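## Task

On this console, leave the MODE knob pressed in, CHECK switched on, the PROGRAM selector on P2 and the lever in HOLD. The UNDER or OVER light must never come on, not even briefly: it lights whenever MODE is out, CHECK is on and the lever is at CYCLE at the same moment while PROGRAM is on anything other than P2. The console is loose on the table, so do not let it rise or tilt visibly and then fall back. The final settings must stay put on their own; anything held in place only by a gripper at the end does not count.

## Robot and tools

Robot: two 6-joint arms, left_arm and right_arm, each with a two-finger gripper. Nothing may be pushed or dropped off the table, and the arms must not strike or shove each other.

Frame: one scene frame for everything. Origin sits on the table surface midway between the arms; +x points out over the table, +z points up, and left_arm is on the +y side. The names left/right are not image sides. Positions are in metres; orientations are quaternions written w, x, y, z. On each gripper the fingers extend along its own +z axis and spread along its own y axis. The reported hand position is the point between the pads when closed, roughly 2 cm short of the fingertips; closing pushes the tips about 10 mm further along +z. Reported hand positions can be a bit off, more so at long reach.

Row layout (used by both motion tools): 16 numbers, always for both arms: left x, y, z, qw, qx, qy, qz, opening, then right x, y, z, qw, qx, qy, qz, opening. x, y, z and the quaternion are an absolute target pose in the scene frame, not an offset. Opening runs from -1 (closed) to +1 (fully open, 0.084 m).

execute_actions(actions): actions is a list of actions; each action is a list of 1 to 15 rows; each row lasts one 1/30 s step, and if fewer than 15 rows are given the last one repeats to fill the 0.5 s action. An empty list just returns the current state and images. A target more than 0.6 m from the gripper's current position along any of that gripper's axes gets the action refused for both arms; if the first action fails that check, or any action is malformed, nothing runs. Every step, the controller limits the commanded pose to within 70 mm and 16 degrees of where the hand actually is, and favours position over orientation when both cannot be met. So a distant target needs several actions, and after an action the arm only coasts to its last clipped pose. To hold an orientation steady, repeat the same quaternion you chose every row rather than copying the reported one, which drifts.

move(target, speed, blocking): target is one 16-number row as above (absolute poses for both arms). The grippers travel in straight lines and finish together, taking 0.5 to 10 s; anything longer is cut off at 10 s before arrival. speed is in m/s, 0.002 to 0.5, default 0.25; rotation is capped at twice that value in rad/s, turning the short way. The path ignores obstacles and the other arm; the hand lags, may wander off the line and can exceed speed, especially with the arm nearly straight. Faster moves and targets set deeper past a contact press harder. The opening is applied when the move starts. With blocking=false the call returns after 0.5 s while the arm keeps going; then use wait or stop before any further motion call. The result adds a move: line with the ending (done, off_target, moving, held, fault) and limits (paced = pose clipped; held = a check blocked some steps, after which the arm may surge), plus each hand's distance to its target.

wait(seconds): 0 to 10; the arms keep their last command and a running move continues. stop(): brakes the running move; it needs some stopping distance. zoom_image(camera, region): camera is cam_high, cam_low, cam_left_wrist or cam_right_wrist; region is [x0, y0, x1, y1] in pixels of that camera's 504x504 image, top-left origin, at most 504 by 504. finished_scene(scene): ends the numbered scene for good and reports success; only call it once the controls are set and stable.

Result lines: left_arm: … | right_arm: … give hand position, quaternion and linear/angular velocities. Hand target is where each arm is currently being driven. grip_measured is the actual finger opening on the -1..1 scale; to keep hold of something, command an opening well below it (lower squeezes harder, up to about 24 N per pad; a fast close can hit harder). pose unreachable means the clearance check altered or blocked that arm. Images come from all four cameras; calibration is given per camera (K, distortion, world-to-camera transform), accurate to a couple of degrees and millimetres.

Hazards: if contact torque reaches a joint's load limit (waist and shoulder 53.4, elbow 44.5, forearm roll 24, wrist pitch and wrist roll 16.9 N m, held weight included) the arm backs off, freezes for 10 s and drops the rest of the call. Sustained holding heats motors: MOTOR HOT appears at 65 °C, and at 80 °C an OVER-TEMPERATURE FAULT brakes that arm until it cools. Joint ranges (rad): waist ±6.283, shoulder ±2.304, elbow -4.224 to 0.061, forearm roll ±6.283, wrist pitch ±2.164, wrist roll ±6.283. The robot holds its last command while you compose replies. To keep an arm still, resend its last reported pose and wanted opening in every call.

Task advice: plan the order so the light condition never occurs, e.g. set PROGRAM to the required value first, or keep the lever away from CYCLE. Press and turn gently so the loose console neither lifts nor tips, and release controls so they stay set without the gripper.

Each tool is called after "Request:" as name(argument=value, ...) on one line, values as JSON.

## Session

Request:
execute_actions(actions=[])

Scene clock: 0.00 s.
left_arm: end_effector_position=(+0.7535, +0.0382, +0.2291) grip_measured=+1.00 end_effector_quat_wxyz=(+0.244, +0.637, -0.703, +0.200) end_effector_velocity=(+0.000, -0.000, +0.001) end_effector_angular_velocity=(-0.001, -0.000, -0.000) | right_arm: end_effector_position=(+0.2571, -0.6568, +0.1021) grip_measured=+1.00 end_effector_quat_wxyz=(-0.010, +0.252, +0.968, +0.001) end_effector_velocity=(+0.000, -0.000, +0.000) end_effector_angular_velocity=(-0.000, -0.000, -0.000)
Joint positions: left_arm=[-0.074 -1.058 -1.997 -0.78  -1.006  1.846  0.084] | right_arm=[-0.662 -0.335 -0.544 -0.036 -0.227  2.879  0.084]
Joint velocities: left_arm=[-0.     0.    -0.001 -0.    -0.    -0.     0.   ] | right_arm=[ 0.    -0.    -0.001  0.    -0.     0.     0.   ]
Motor temperatures (°C, as the motors report them): left_arm=[20 22 26 23 27 26] | right_arm=[22 20 24 24 27 24]
Hand target (left_arm): +0.754, +0.038, +0.229; -0.244, -0.637, +0.703, -0.200
Hand target (right_arm): +0.257, -0.657, +0.102; -0.010, +0.252, +0.968, +0.001
camera_calibration (this result's frames):
cam_left_wrist: T_world_to_cam=[[-0.993144, 0.110753, 0.0374097, 0.766327], [0.0655634, 0.792659, -0.60613, 0.131757], [-0.0967836, -0.599521, -0.794485, 0.407703], [0, 0, 0, 1]] pos_world=[0.791893, 0.0551158, 0.375108]
cam_right_wrist: T_world_to_cam=[[0.503466, 0.863881, -0.015226, 0.474734], [0.863939, -0.503578, -0.00445863, -0.490207], [-0.0115192, -0.0109095, -0.999874, 0.229719], [0, 0, 0, 1]] pos_world=[0.187142, -0.654465, 0.234732]

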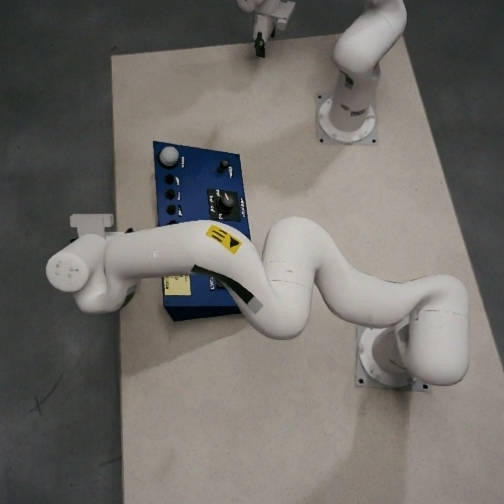

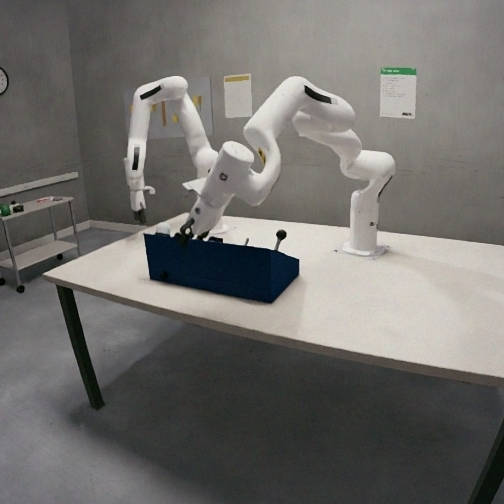

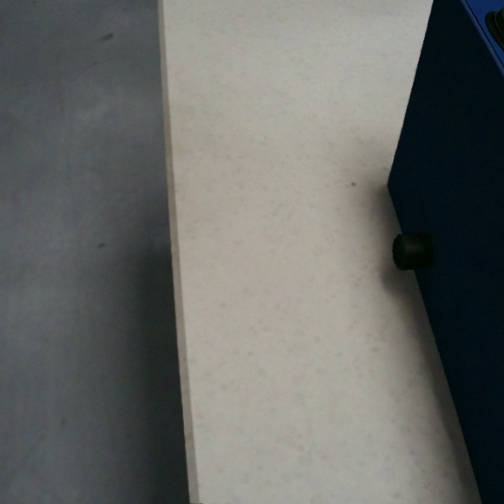

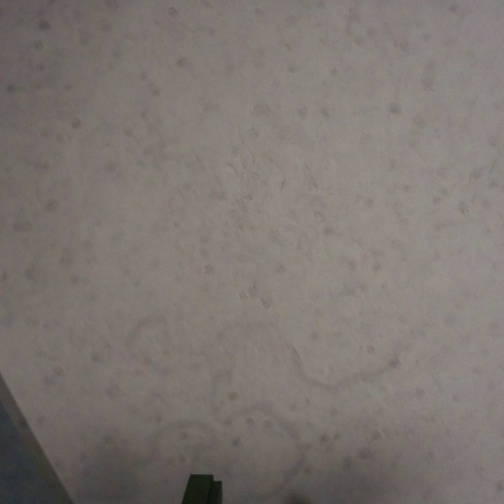

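Request:
move(target=[0.53,0.17,0.45,0,0,-1,0,1, 0.53,-0.14,0.45,0,0,1,0,1], speed=0.25)

Scene clock: 13.93 s.
left_arm: end_effector_position=(+0.5298, +0.1687, +0.4503) grip_measured=+1.00 end_effector_quat_wxyz=(-0.001, +0.001, +1.000, -0.001) end_effector_velocity=(-0.001, +0.000, +0.001) end_effector_angular_velocity=(+0.001, -0.002, -0.004) | right_arm: end_effector_position=(+0.5289, -0.1398, +0.4499) grip_measured=+1.00 end_effector_quat_wxyz=(+0.000, -0.000, +1.000, +0.001) end_effector_velocity=(+0.002, +0.002, +0.001) end_effector_angular_velocity=(-0.001, +0.002, +0.001)
Joint positions: left_arm=[-0.223 -0.252 -1.38  -0.002 -1.129  2.717  0.084] | right_arm=[ 0.603 -0.335 -1.484  0.002 -1.147  3.599  0.084]
Joint velocities: left_arm=[-0.001  0.004  0.002  0.002 -0.     0.002 -0.   ] | right_arm=[ 0.001 -0.007 -0.011  0.    -0.006 -0.    -0.   ]
Motor temperatures (°C, as the motors report them): left_arm=[20 22 26 23 27 26] | right_arm=[22 20 24 24 27 24]
Hand target (left_arm): +0.530, +0.169, +0.450; -0.001, +0.001, +1.000, -0.001
Hand target (right_arm): +0.529, -0.140, +0.450; -0.000, -0.000, +1.000, +0.001
Off the commanded pose (left_arm): 0.001 m, 0 deg.
Off the commanded pose (right_arm): 0.001 m, 0 deg.
move: done
camera_calibration (this result's frames):
cam_left_wrist: T_world_to_cam=[[-0.000917266, 0.999982, 0.00585391, -0.140062], [0.99993, 0.000986101, -0.0117668, -0.452081], [-0.0117724, 0.00584271, -0.999914, 0.585332], [0, 0, 0, 1]] pos_world=[0.458812, 0.137086, 0.580781]
cam_right_wrist: T_world_to_cam=[[0.0190888, 0.999767, -0.0101007, 0.169371], [0.999705, -0.0189337, 0.0152347, -0.476026], [0.0150399, -0.0103886, -0.999833, 0.572252], [0, 0, 0, 1]] pos_world=[0.464046, -0.172399, 0.581119]

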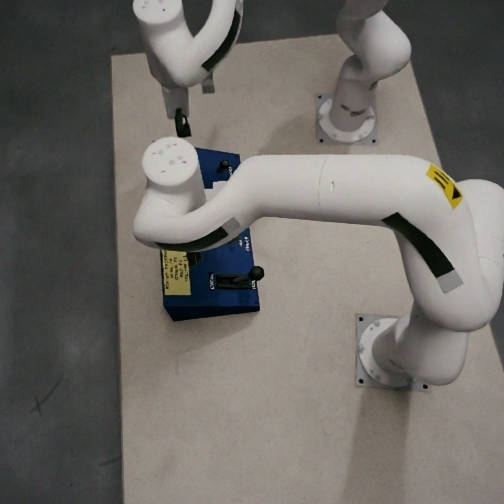

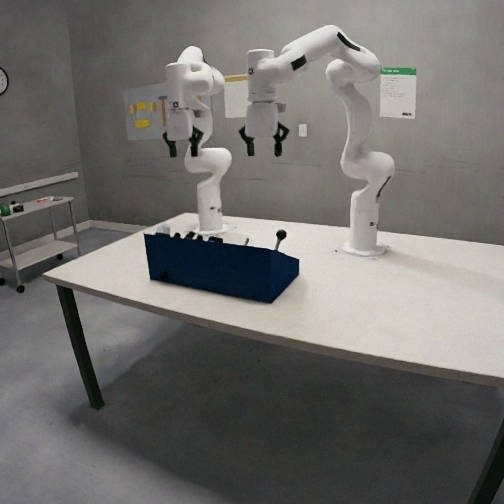

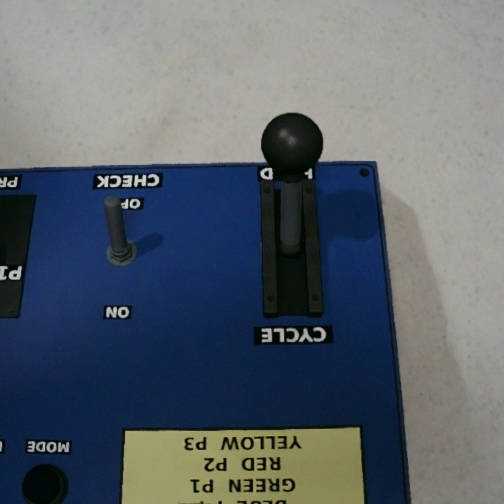

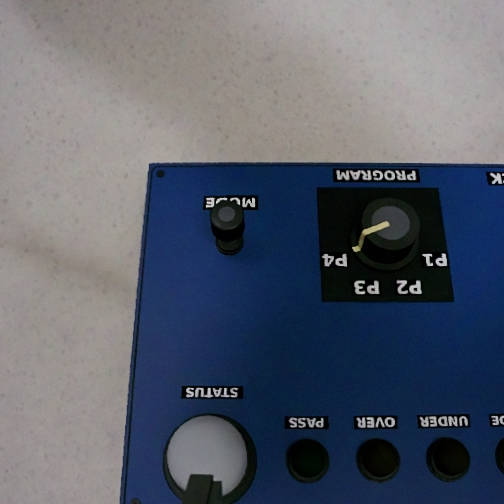

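Request:
move(target=[0.361,0.048,0.166,0.225,0,0.974,0,-1, 0.40,-0.20,0.36,0.225,0,0.974,0,1], speed=0.2)

Scene clock: 36.30 s.
left_arm: end_effector_position=(+0.3602, +0.0479, +0.1660) grip_measured=-1.00 end_effector_quat_wxyz=(+0.222, +0.000, +0.975, +0.002) end_effector_velocity=(-0.000, +0.000, -0.000) end_effector_angular_velocity=(-0.007, -0.018, +0.000) | right_arm: end_effector_position=(+0.4000, -0.2002, +0.3598) grip_measured=+1.00 end_effector_quat_wxyz=(+0.225, -0.000, +0.974, +0.001) end_effector_velocity=(-0.000, +0.000, -0.000) end_effector_angular_velocity=(-0.001, +0.000, +0.001)
Joint positions: left_arm=[-0.8   -0.324 -0.678  1.312 -0.391  0.892  0.   ] | right_arm=[ 0.751  0.195 -0.658 -0.514 -0.53   4.153  0.084]
Joint velocities: left_arm=[-0.006  0.003  0.011  0.063 -0.007 -0.07   0.   ] | right_arm=[ 0.001  0.     0.001 -0.001  0.     0.001  0.   ]
Motor temperatures (°C, as the motors report them): left_arm=[20 22 27 23 27 26] | right_arm=[22 20 25 24 27 24]
Hand target (left_arm): +0.360, +0.048, +0.166; +0.224, +0.000, +0.975, +0.001
Hand target (right_arm): +0.400, -0.200, +0.360; +0.225, -0.000, +0.974, +0.001
Off the commanded pose (left_arm): 0.001 m, 0 deg.
Off the commanded pose (right_arm): 0.000 m, 0 deg.
move: done
camera_calibration (this result's frames):
cam_left_wrist: T_world_to_cam=[[-0.00610104, 0.999944, 0.00860541, -0.0163987], [0.90528, 0.00186758, 0.424811, -0.324131], [0.424771, 0.0103821, -0.905241, 0.126561], [0, 0, 0, 1]] pos_world=[0.23957, 0.0156891, 0.252404]
cam_right_wrist: T_world_to_cam=[[0.0223094, 0.999749, -0.00180287, 0.22707], [0.892049, -0.0190918, 0.451534, -0.460833], [0.451387, -0.0116817, -0.892252, 0.269982], [0, 0, 0, 1]] pos_world=[0.284154, -0.232657, 0.449384]

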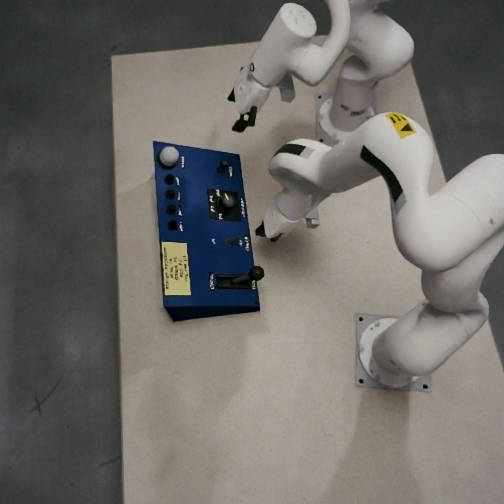

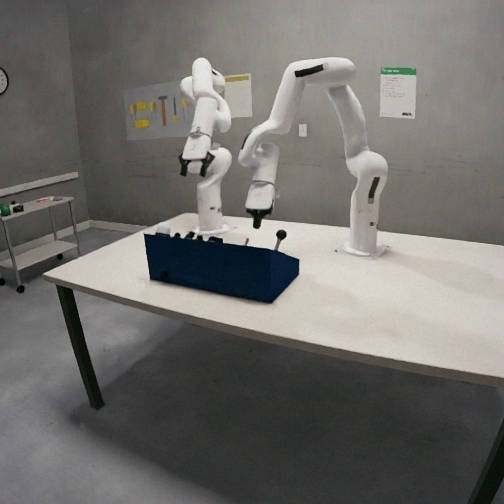

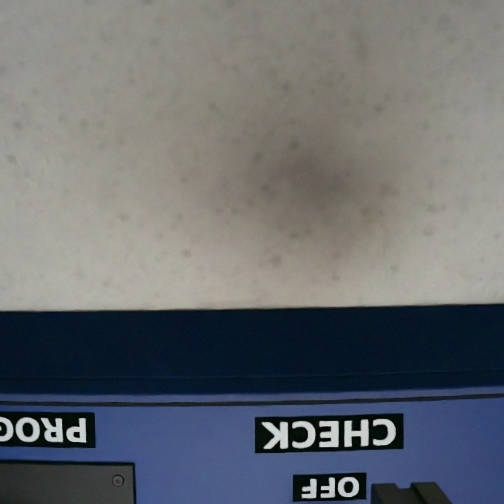

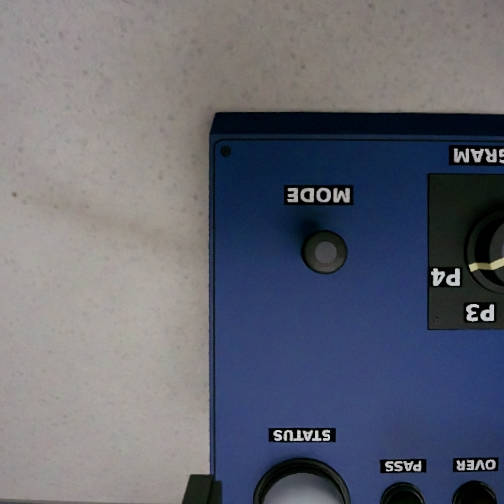

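Request:
move(target=[0.3865,0.042,0.112,0.225,0,0.974,0,-1, 0.40,-0.20,0.36,0.225,0,0.974,0,1], speed=0.08)

Scene clock: 45.00 s.
left_arm: end_effector_position=(+0.3862, +0.0423, +0.1122) grip_measured=-1.00 end_effector_quat_wxyz=(+0.225, -0.000, +0.974, +0.001) end_effector_velocity=(+0.001, -0.001, -0.002) end_effector_angular_velocity=(-0.004, -0.005, -0.003) | right_arm: end_effector_position=(+0.4000, -0.2000, +0.3600) grip_measured=+1.00 end_effector_quat_wxyz=(+0.225, -0.000, +0.974, +0.000) end_effector_velocity=(-0.000, -0.000, -0.000) end_effector_angular_velocity=(-0.000, +0.001, -0.001)
Joint positions: left_arm=[-0.758 -0.485 -0.73   1.637 -0.369  0.588  0.   ] | right_arm=[ 0.752  0.195 -0.659 -0.517 -0.532  4.156  0.084]
Joint velocities: left_arm=[-0.    -0.006  0.001  0.037 -0.002 -0.036  0.   ] | right_arm=[-0.     0.     0.001  0.     0.     0.    -0.   ]
Motor temperatures (°C, as the motors report them): left_arm=[20 22 27 23 27 26] | right_arm=[22 20 25 24 27 24]
Hand target (left_arm): +0.386, +0.042, +0.112; +0.225, -0.000, +0.974, +0.000
Hand target (right_arm): +0.400, -0.200, +0.360; +0.225, -0.000, +0.974, +0.000
Off the commanded pose (left_arm): 0.000 m, 0 deg.
Off the commanded pose (right_arm): 0.000 m, 0 deg.
move: done
camera_calibration (this result's frames):
cam_left_wrist: T_world_to_cam=[[-0.00603059, 0.999962, 0.00624945, -0.0099284], [0.903455, 0.0027695, 0.428673, -0.324614], [0.42864, 0.00823125, -0.903438, 0.0652555], [0, 0, 0, 1]] pos_world=[0.265243, 0.0102899, 0.19817]
cam_right_wrist: T_world_to_cam=[[0.0228176, 0.999736, -0.00276065, 0.22702], [0.891786, -0.0191055, 0.452053, -0.461021], [0.451881, -0.0127767, -0.891987, 0.269616], [0, 0, 0, 1]] pos_world=[0.284118, -0.232323, 0.449527]

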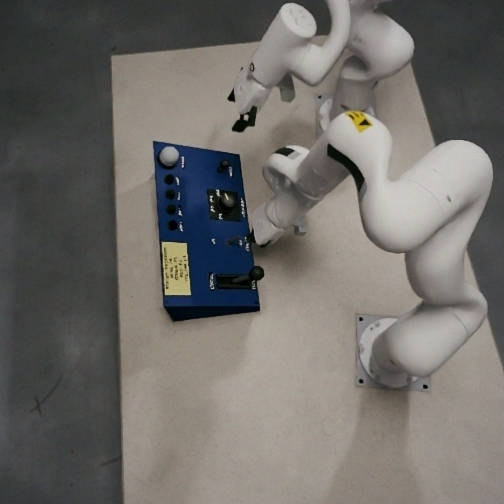

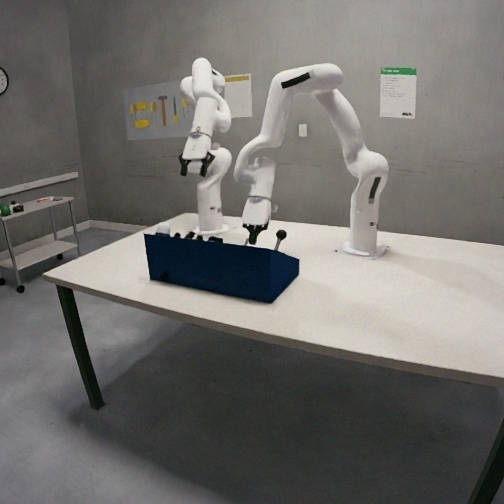

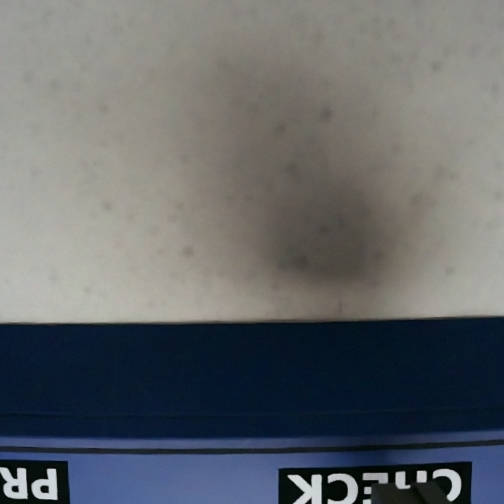

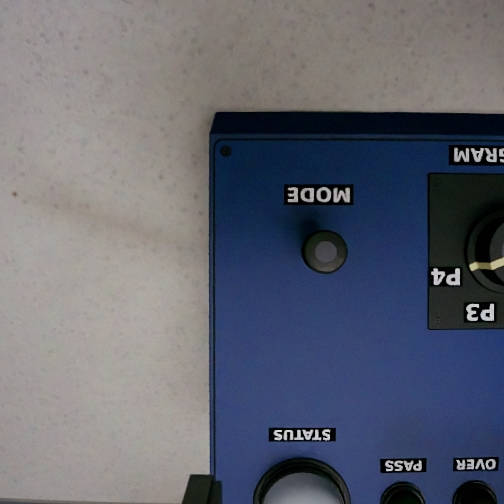

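Request:
move(target=[0.4234,0.042,0.130,0.225,0,0.974,0,-1, 0.40,-0.20,0.36,0.225,0,0.974,0,1], speed=0.04)

Request:
zoom_image(camera="cam_high", region=[150, 170, 290, 300])

Request:
zoom_image(camera="cam_low", region=[180, 200, 310, 280])

Scene clock: 52.53 s.
left_arm: end_effector_position=(+0.4232, +0.0420, +0.1298) grip_measured=-1.00 end_effector_quat_wxyz=(+0.225, +0.000, +0.974, -0.000) end_effector_velocity=(+0.002, -0.001, +0.001) end_effector_angular_velocity=(+0.002, +0.003, -0.002) | right_arm: end_effector_position=(+0.4000, -0.2000, +0.3600) grip_measured=+1.00 end_effector_quat_wxyz=(+0.225, +0.000, +0.974, +0.000) end_effector_velocity=(+0.000, -0.000, -0.000) end_effector_angular_velocity=(-0.000, +0.000, -0.000)
Joint positions: left_arm=[-0.691 -0.48  -0.789  1.54  -0.35   0.761  0.   ] | right_arm=[ 0.752  0.195 -0.659 -0.517 -0.532  4.156  0.084]
Joint velocities: left_arm=[ 0.003 -0.    -0.007 -0.023  0.003  0.029  0.   ] | right_arm=[-0.  0.  0. -0.  0. -0. -0.]
Motor temperatures (°C, as the motors report them): left_arm=[20 22 27 23 27 26] | right_arm=[22 20 25 24 27 24]
Hand target (left_arm): +0.423, +0.042, +0.130; +0.225, +0.000, +0.974, -0.000
Hand target (right_arm): +0.400, -0.200, +0.360; +0.225, -0.000, +0.974, +0.000
Off the commanded pose (left_arm): 0.000 m, 0 deg.
Off the commanded pose (right_arm): 0.000 m, 0 deg.
move: done
camera_calibration (this result's frames):
cam_left_wrist: T_world_to_cam=[[-0.00522165, 0.999977, 0.00428391, -0.00958127], [0.902734, 0.00287094, 0.430189, -0.365414], [0.430167, 0.00611353, -0.902729, 0.0647262], [0, 0, 0, 1]] pos_world=[0.301979, 0.0102344, 0.215669]
cam_right_wrist: T_world_to_cam=[[0.022822, 0.999736, -0.00276646, 0.227019], [0.891784, -0.0191068, 0.452059, -0.461024], [0.451886, -0.012784, -0.891984, 0.269612], [0, 0, 0, 1]] pos_world=[0.284119, -0.232321, 0.449527]

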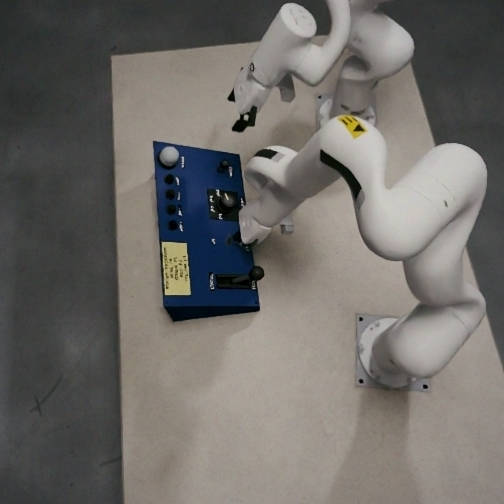

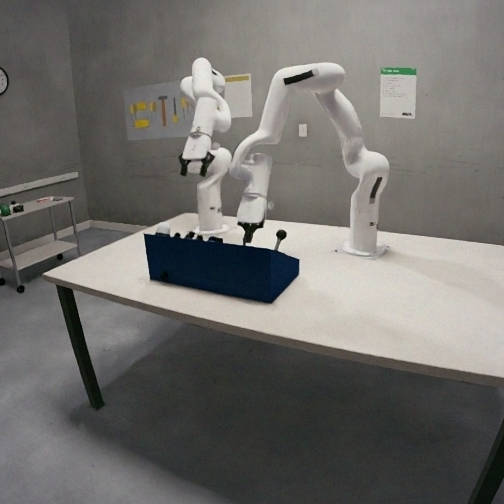

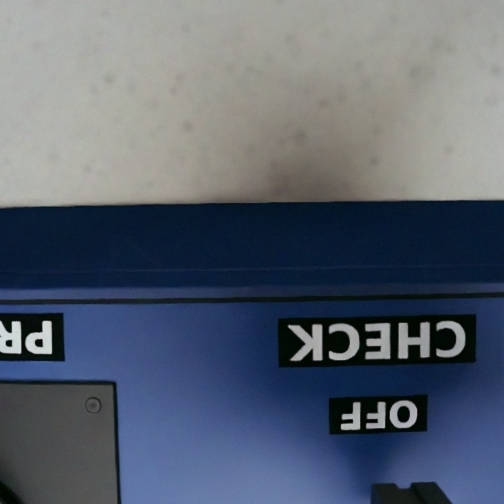

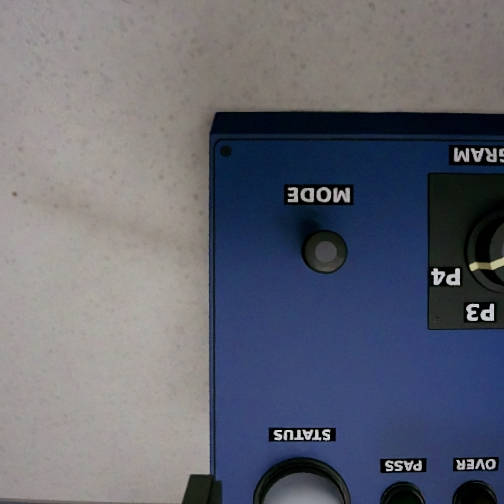

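Region (150, 170, 290, 300) of cam_high's 504x504 image, scaled by 3.600, with more detail than that image has; it fills the top 468 rows of this view, and the rest is white.

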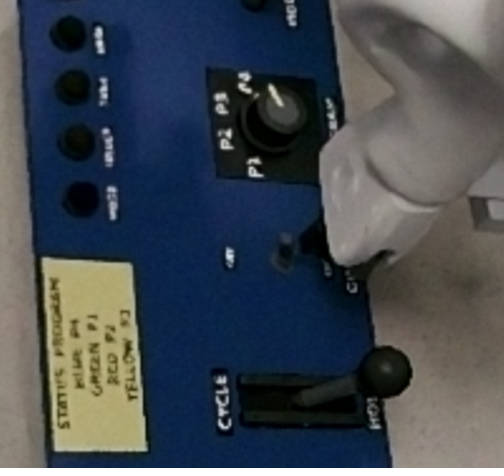

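Region (180, 200, 310, 280) of cam_low's 504x504 image, scaled by 3.877, with more detail than that image has; it fills the top 310 rows of this view, and the rest is white.

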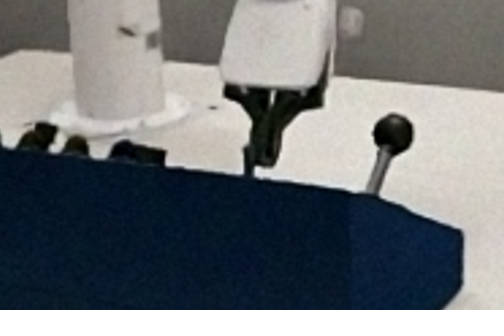

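Request:
move(target=[0.33,0.30,0.40,0.225,0,0.974,0,-1, 0.4196,-0.077,0.191,0.223,0.127,0.9656,0.0294,1], speed=0.2)

Scene clock: 75.30 s.
left_arm: end_effector_position=(+0.3303, +0.2988, +0.4007) grip_measured=-1.00 end_effector_quat_wxyz=(+0.227, +0.000, +0.974, -0.000) end_effector_velocity=(-0.001, +0.002, +0.002) end_effector_angular_velocity=(-0.009, +0.010, -0.007) | right_arm: end_effector_position=(+0.4192, -0.0771, +0.1912) grip_measured=+1.00 end_effector_quat_wxyz=(+0.222, +0.127, +0.966, +0.029) end_effector_velocity=(-0.000, +0.000, -0.001) end_effector_angular_velocity=(+0.001, -0.007, +0.001)
Joint positions: left_arm=[-0.267  0.65  -0.461  0.309 -0.721  2.477  0.   ] | right_arm=[ 0.957 -0.323 -0.759 -1.241 -0.342  5.386  0.084]
Joint velocities: left_arm=[ 0.023  0.003 -0.005 -0.037 -0.003  0.052  0.   ] | right_arm=[ 0.003 -0.001  0.004 -0.033 -0.001  0.034  0.   ]
Motor temperatures (°C, as the motors report them): left_arm=[20 22 27 23 27 26] | right_arm=[22 20 25 24 27 24]
Hand target (left_arm): +0.330, +0.299, +0.401; +0.226, +0.000, +0.974, -0.001
Hand target (right_arm): +0.419, -0.077, +0.191; +0.222, +0.127, +0.966, +0.029
Off the commanded pose (left_arm): 0.001 m, 0 deg.
Off the commanded pose (right_arm): 0.000 m, 0 deg.
move: done
camera_calibration (this result's frames):
cam_left_wrist: T_world_to_cam=[[-0.00536802, 0.999975, 0.00464297, -0.268138], [0.901165, 0.00282497, 0.433466, -0.399649], [0.433442, 0.00651094, -0.901158, 0.345834], [0, 0, 0, 1]] pos_world=[0.208812, 0.267009, 0.48613]
cam_right_wrist: T_world_to_cam=[[0.254912, 0.960746, 0.109485, -0.0185519], [0.857806, -0.276941, 0.432982, -0.401479], [0.446306, -0.0164553, -0.894729, 0.114503], [0, 0, 0, 1]] pos_world=[0.298017, -0.0914782, 0.278313]

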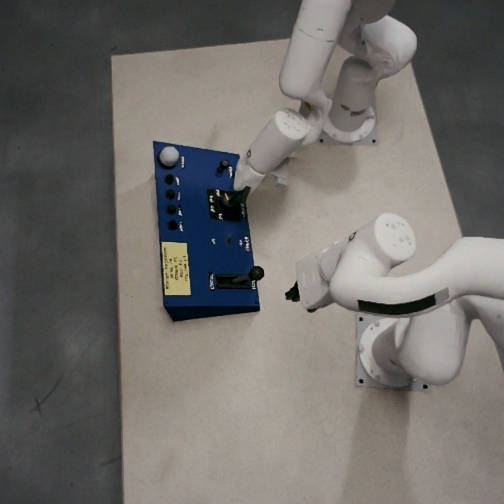

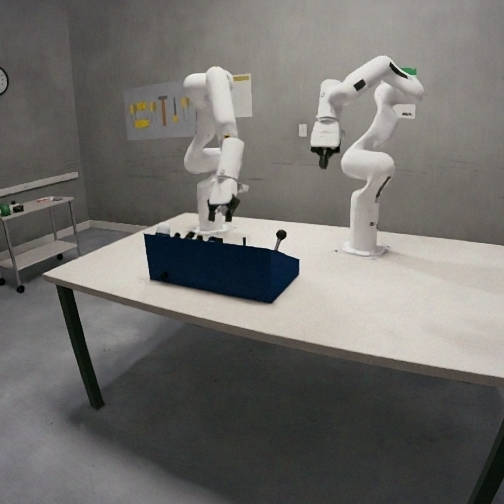

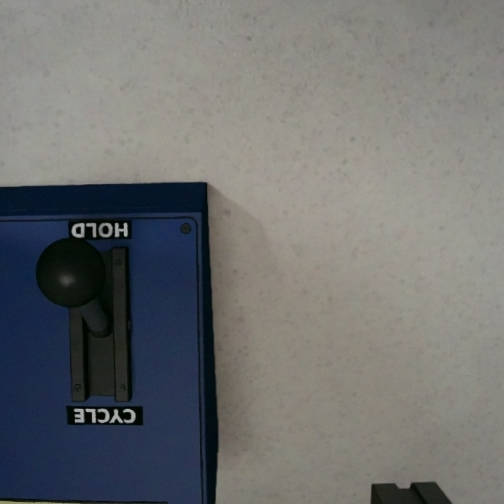

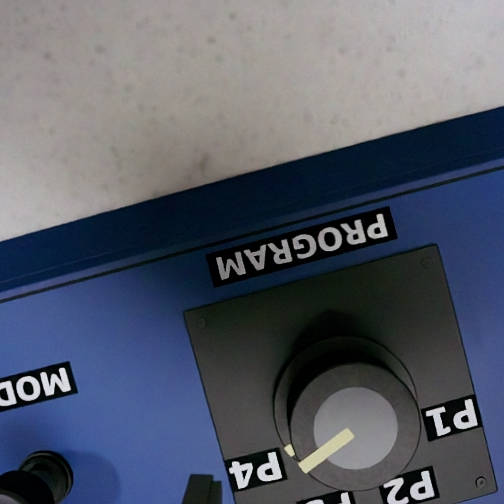

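Request:
move(target=[0.33,0.30,0.40,0.225,0,0.974,0,-1, 0.4491,-0.0777,0.1223,0.223,0.127,0.9656,0.0294,1], speed=0.07)

Request:
zoom_image(camera="cam_high", region=[170, 140, 290, 260])

Scene clock: 86.73 s.
left_arm: end_effector_position=(+0.3300, +0.3000, +0.4000) grip_measured=-1.00 end_effector_quat_wxyz=(+0.225, -0.000, +0.974, -0.000) end_effector_velocity=(+0.000, -0.000, -0.000) end_effector_angular_velocity=(+0.000, +0.000, -0.001) | right_arm: end_effector_position=(+0.4489, -0.0777, +0.1227) grip_measured=+1.00 end_effector_quat_wxyz=(+0.222, +0.127, +0.966, +0.029) end_effector_velocity=(+0.001, +0.001, -0.002) end_effector_angular_velocity=(+0.007, -0.010, +0.003)
Joint positions: left_arm=[-0.261  0.65  -0.461  0.303 -0.722  2.487  0.   ] | right_arm=[ 0.91  -0.509 -0.812 -1.674 -0.31   5.796  0.084]
Joint velocities: left_arm=[-0.    -0.001 -0.    -0.     0.     0.     0.   ] | right_arm=[-0.    -0.005  0.003 -0.064 -0.003  0.063  0.   ]
Motor temperatures (°C, as the motors report them): left_arm=[20 22 27 23 27 26] | right_arm=[22 20 25 24 27 24]
Hand target (left_arm): +0.330, +0.300, +0.400; +0.225, -0.000, +0.974, -0.000
Hand target (right_arm): +0.449, -0.078, +0.122; +0.223, +0.127, +0.966, +0.029
Off the commanded pose (left_arm): 0.000 m, 0 deg.
Off the commanded pose (right_arm): 0.000 m, 0 deg.
move: done
camera_calibration (this result's frames):
cam_left_wrist: T_world_to_cam=[[-0.0054992, 0.999972, 0.00506353, -0.269431], [0.902979, 0.00279007, 0.429675, -0.398142], [0.429649, 0.00693513, -0.90297, 0.347139], [0, 0, 0, 1]] pos_world=[0.208885, 0.268127, 0.485892]
cam_right_wrist: T_world_to_cam=[[0.255212, 0.960756, 0.108698, -0.0180712], [0.857492, -0.276845, 0.433663, -0.39737], [0.446737, -0.0174679, -0.894495, 0.0396658], [0, 0, 0, 1]] pos_world=[0.327634, -0.0919551, 0.20977]

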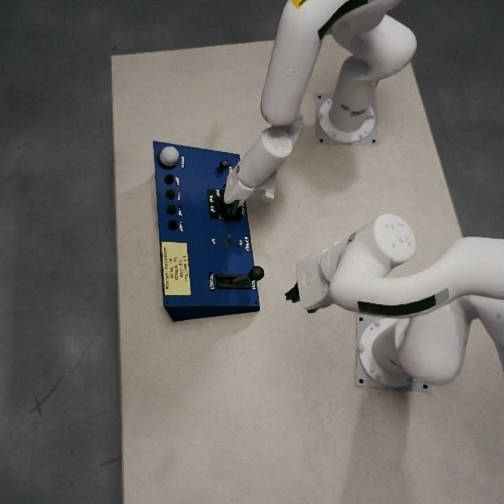

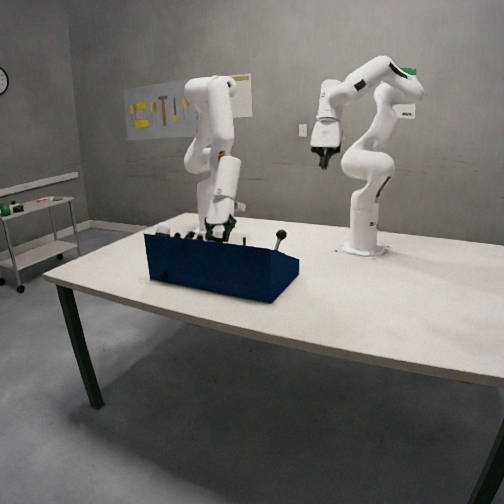

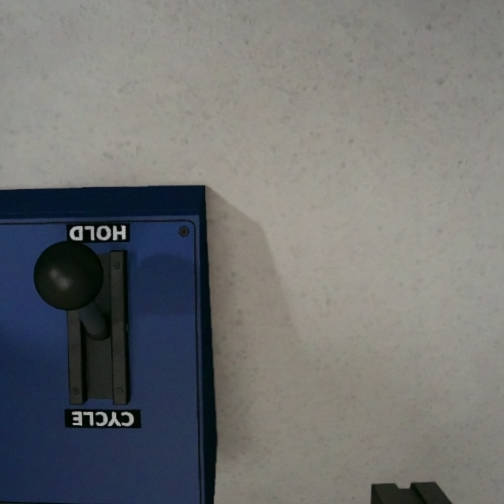

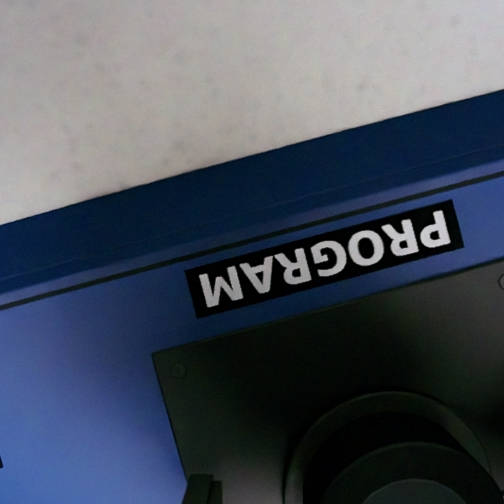

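Region (170, 140, 290, 260) of cam_high's 504x504 image, scaled by 4.200, with more detail than that image has.

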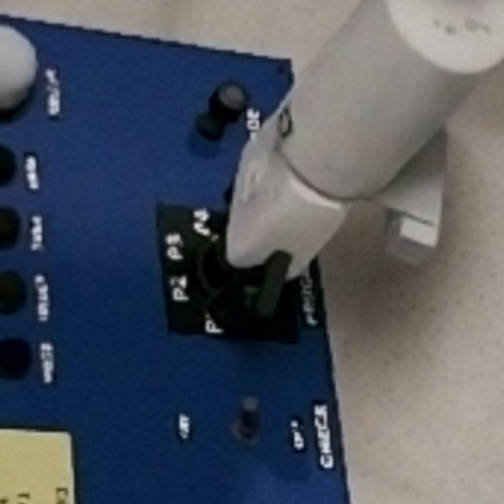

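Request:
move(target=[0.33,0.30,0.40,0.225,0,0.974,0,-1, 0.4513,-0.0777,0.1178,0.223,0.127,0.9656,0.0294,0.35], speed=0.03)

Request:
move(target=[0.33,0.30,0.40,0.225,0,0.974,0,-1, 0.4513,-0.0777,0.1178,0.223,0.127,0.9656,0.0294,-0.5], speed=0.03)

Scene clock: 91.83 s.
left_arm: end_effector_position=(+0.3300, +0.3000, +0.4000) grip_measured=-1.00 end_effector_quat_wxyz=(+0.225, -0.000, +0.974, -0.000) end_effector_velocity=(+0.000, -0.000, +0.000) end_effector_angular_velocity=(-0.000, -0.001, -0.001) | right_arm: end_effector_position=(+0.4511, -0.0777, +0.1181) grip_measured=+0.34 end_effector_quat_wxyz=(+0.223, +0.127, +0.966, +0.029) end_effector_velocity=(+0.001, +0.000, -0.003) end_effector_angular_velocity=(+0.001, -0.002, +0.001)
Joint positions: left_arm=[-0.261  0.65  -0.461  0.303 -0.722  2.487  0.   ] | right_arm=[ 0.907 -0.522 -0.816 -1.71  -0.311  5.83   0.059]
Joint velocities: left_arm=[ 0.     0.    -0.001 -0.     0.     0.001  0.   ] | right_arm=[-0.001 -0.007 -0.003 -0.024 -0.     0.022 -0.   ]
Motor temperatures (°C, as the motors report them): left_arm=[20 22 27 23 27 26] | right_arm=[22 20 25 24 27 24]
Hand target (left_arm): +0.330, +0.300, +0.400; +0.225, -0.000, +0.974, -0.000
Hand target (right_arm): +0.451, -0.078, +0.118; +0.223, +0.127, +0.966, +0.029
Off the commanded pose (left_arm): 0.000 m, 0 deg.
Off the commanded pose (right_arm): 0.000 m, 0 deg.
move: done
camera_calibration (this result's frames):
cam_left_wrist: T_world_to_cam=[[-0.00549263, 0.999972, 0.00507621, -0.269438], [0.902991, 0.00277888, 0.42965, -0.398128], [0.429624, 0.00694368, -0.902981, 0.347145], [0, 0, 0, 1]] pos_world=[0.208885, 0.268127, 0.485889]
cam_right_wrist: T_world_to_cam=[[0.254624, 0.960753, 0.110089, -0.0180082], [0.85695, -0.276922, 0.434685, -0.397207], [0.448112, -0.0163404, -0.893828, 0.0339781], [0, 0, 0, 1]] pos_world=[0.329746, -0.0921388, 0.205013]

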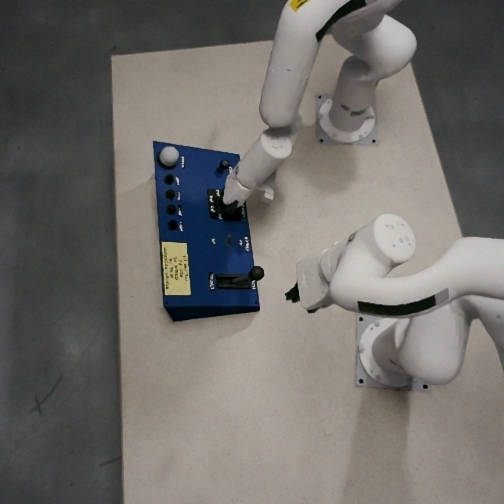

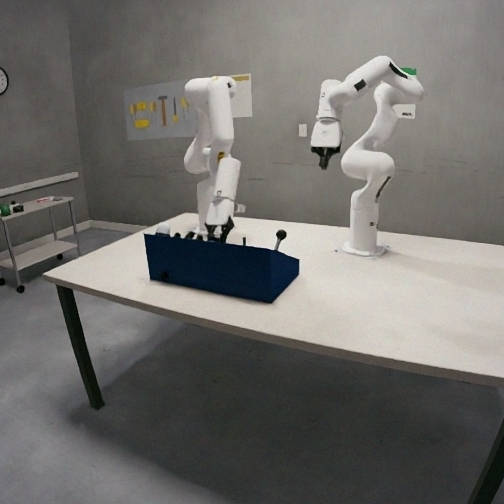

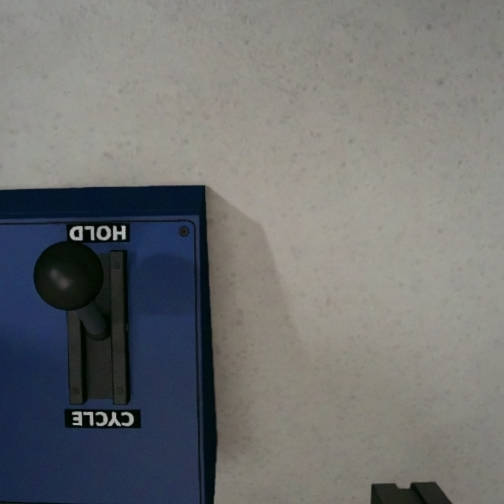

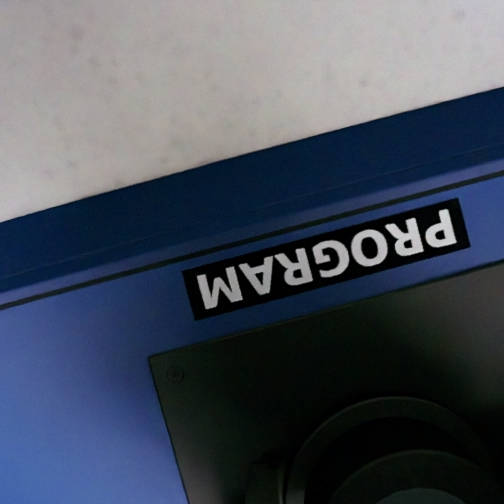

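Scene clock: 92.53 s.
left_arm: end_effector_position=(+0.3300, +0.3000, +0.4000) grip_measured=-1.00 end_effector_quat_wxyz=(+0.225, -0.000, +0.974, -0.000) end_effector_velocity=(+0.000, -0.000, +0.000) end_effector_angular_velocity=(-0.001, -0.000, +0.001) | right_arm: end_effector_position=(+0.4513, -0.0778, +0.1180) grip_measured=+0.10 end_effector_quat_wxyz=(+0.223, +0.127, +0.966, +0.029) end_effector_velocity=(+0.000, -0.000, -0.000) end_effector_angular_velocity=(+0.000, +0.000, -0.001)
Joint positions: left_arm=[-0.261  0.65  -0.461  0.303 -0.722  2.487  0.   ] | right_arm=[ 0.907 -0.522 -0.816 -1.713 -0.311  5.833  0.048]
Joint velocities: left_arm=[-0.    -0.    -0.    -0.     0.    -0.001  0.   ] | right_arm=[-0.001 -0.001  0.    -0.003  0.     0.003  0.   ]
Motor temperatures (°C, as the motors report them): left_arm=[20 22 27 23 27 26] | right_arm=[22 20 25 24 27 24]
Hand target (left_arm): +0.330, +0.300, +0.400; +0.225, +0.000, +0.974, -0.000
Hand target (right_arm): +0.451, -0.078, +0.118; +0.223, +0.127, +0.966, +0.029
Off the commanded pose (left_arm): 0.000 m, 0 deg.
Off the commanded pose (right_arm): 0.000 m, 0 deg.
move: done
camera_calibration (this result's frames):
cam_left_wrist: T_world_to_cam=[[-0.00549227, 0.999972, 0.00507675, -0.269438], [0.902992, 0.00277832, 0.429649, -0.398128], [0.429623, 0.00694401, -0.902982, 0.347145], [0, 0, 0, 1]] pos_world=[0.208885, 0.268126, 0.485889]
cam_right_wrist: T_world_to_cam=[[0.254612, 0.960718, 0.110429, -0.0180055], [0.856654, -0.277055, 0.435184, -0.397233], [0.448684, -0.0162034, -0.893543, 0.0335289], [0, 0, 0, 1]] pos_world=[0.329832, -0.0922138, 0.204817]

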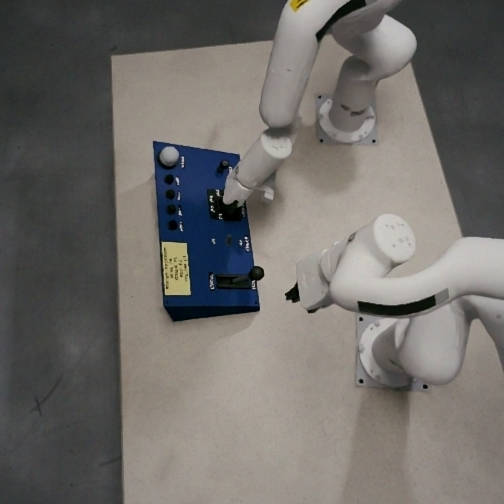

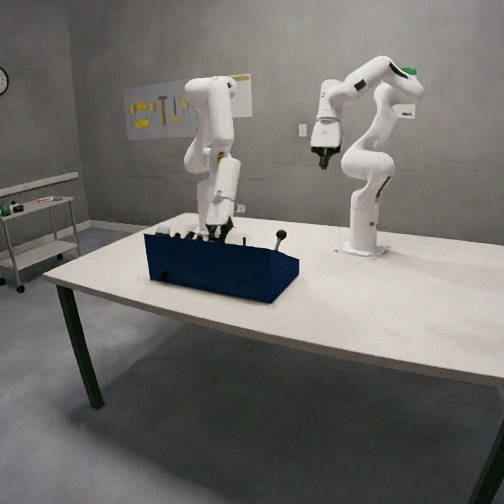

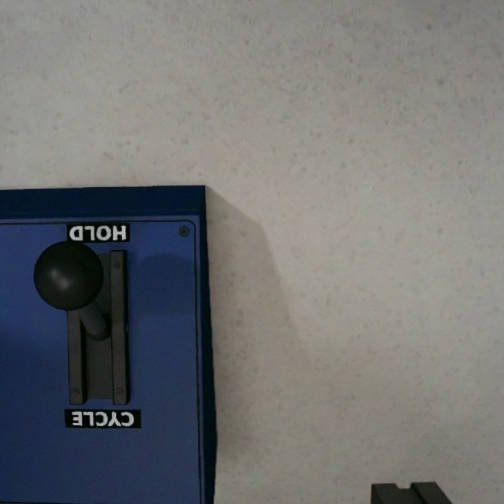

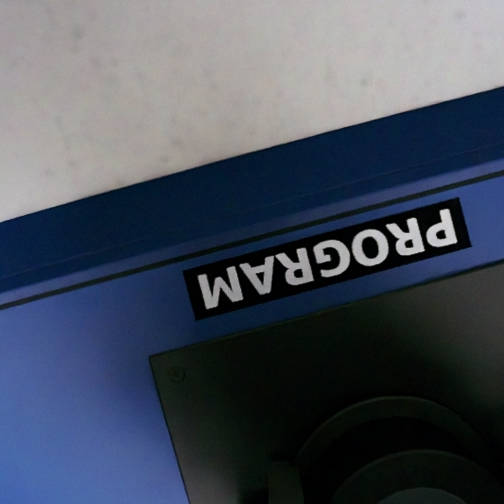

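Request:
move(target=[0.33,0.30,0.40,0.225,0,0.974,0,-1, 0.4513,-0.0777,0.118,0.1785,-0.593,0.7727,-0.137,-0.5], speed=0.25)

Scene clock: 103.53 s.
left_arm: end_effector_position=(+0.3300, +0.3000, +0.4000) grip_measured=-1.00 end_effector_quat_wxyz=(+0.225, +0.000, +0.974, +0.000) end_effector_velocity=(-0.000, -0.000, -0.001) end_effector_angular_velocity=(+0.000, +0.001, -0.002) | right_arm: end_effector_position=(+0.4496, -0.0762, +0.1175) grip_measured=+0.07 end_effector_quat_wxyz=(+0.179, -0.594, +0.773, -0.132) end_effector_velocity=(-0.000, +0.000, -0.000) end_effector_angular_velocity=(-0.018, +0.011, +0.003)
Joint positions: left_arm=[-0.261  0.65  -0.461  0.303 -0.722  2.487  0.   ] | right_arm=[ 0.906 -0.521 -0.814 -1.729 -0.302  4.278  0.047]
Joint velocities: left_arm=[-0.001 -0.001  0.001 -0.     0.001  0.001  0.   ] | right_arm=[ 0.003 -0.005 -0.012  0.089 -0.001 -0.096  0.   ]
Motor temperatures (°C, as the motors report them): left_arm=[20 21 28 23 27 26] | right_arm=[22 20 25 24 27 24]
Hand target (left_arm): +0.330, +0.300, +0.400; +0.225, +0.000, +0.974, -0.000
Hand target (right_arm): +0.451, -0.078, +0.118; +0.179, -0.593, +0.773, -0.137
Off the commanded pose (left_arm): 0.000 m, 0 deg.
Off the commanded pose (right_arm): 0.002 m, 1 deg.
move: done
camera_calibration (this result's frames):
cam_left_wrist: T_world_to_cam=[[-0.0054919, 0.999972, 0.005077, -0.269439], [0.902992, 0.00277789, 0.429649, -0.398128], [0.429623, 0.00694407, -0.902982, 0.347145], [0, 0, 0, 1]] pos_world=[0.208885, 0.268126, 0.485889]
cam_right_wrist: T_world_to_cam=[[-0.860765, 0.278593, -0.425992, 0.493471], [0.240348, 0.960199, 0.142305, 0.0106401], [0.448682, 0.0201044, -0.893465, 0.03655], [0, 0, 0, 1]] pos_world=[0.405806, -0.148429, 0.241357]

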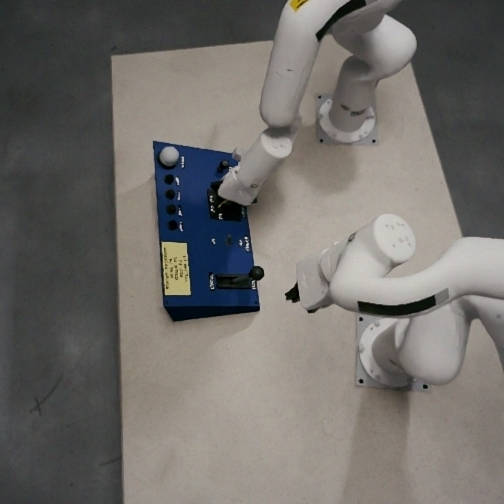

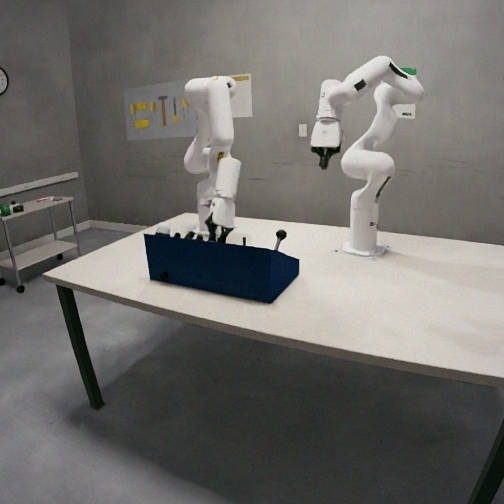

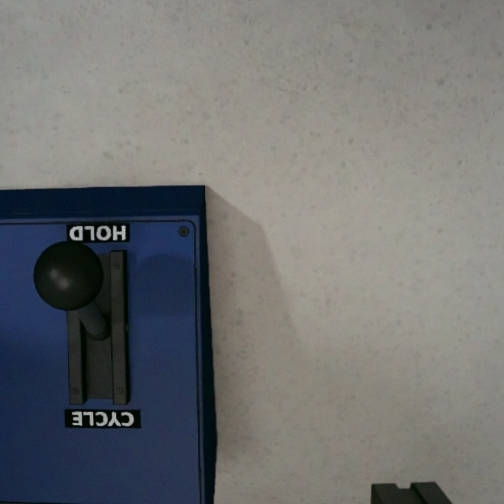

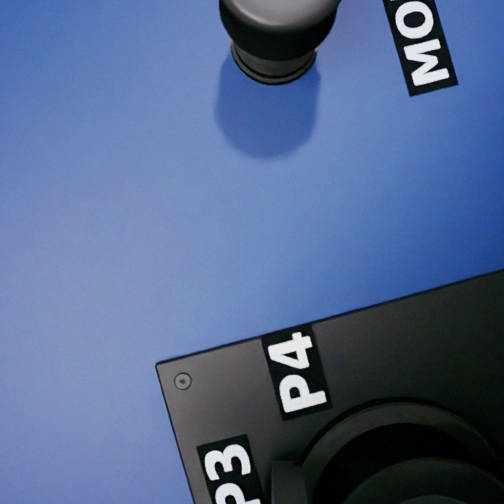

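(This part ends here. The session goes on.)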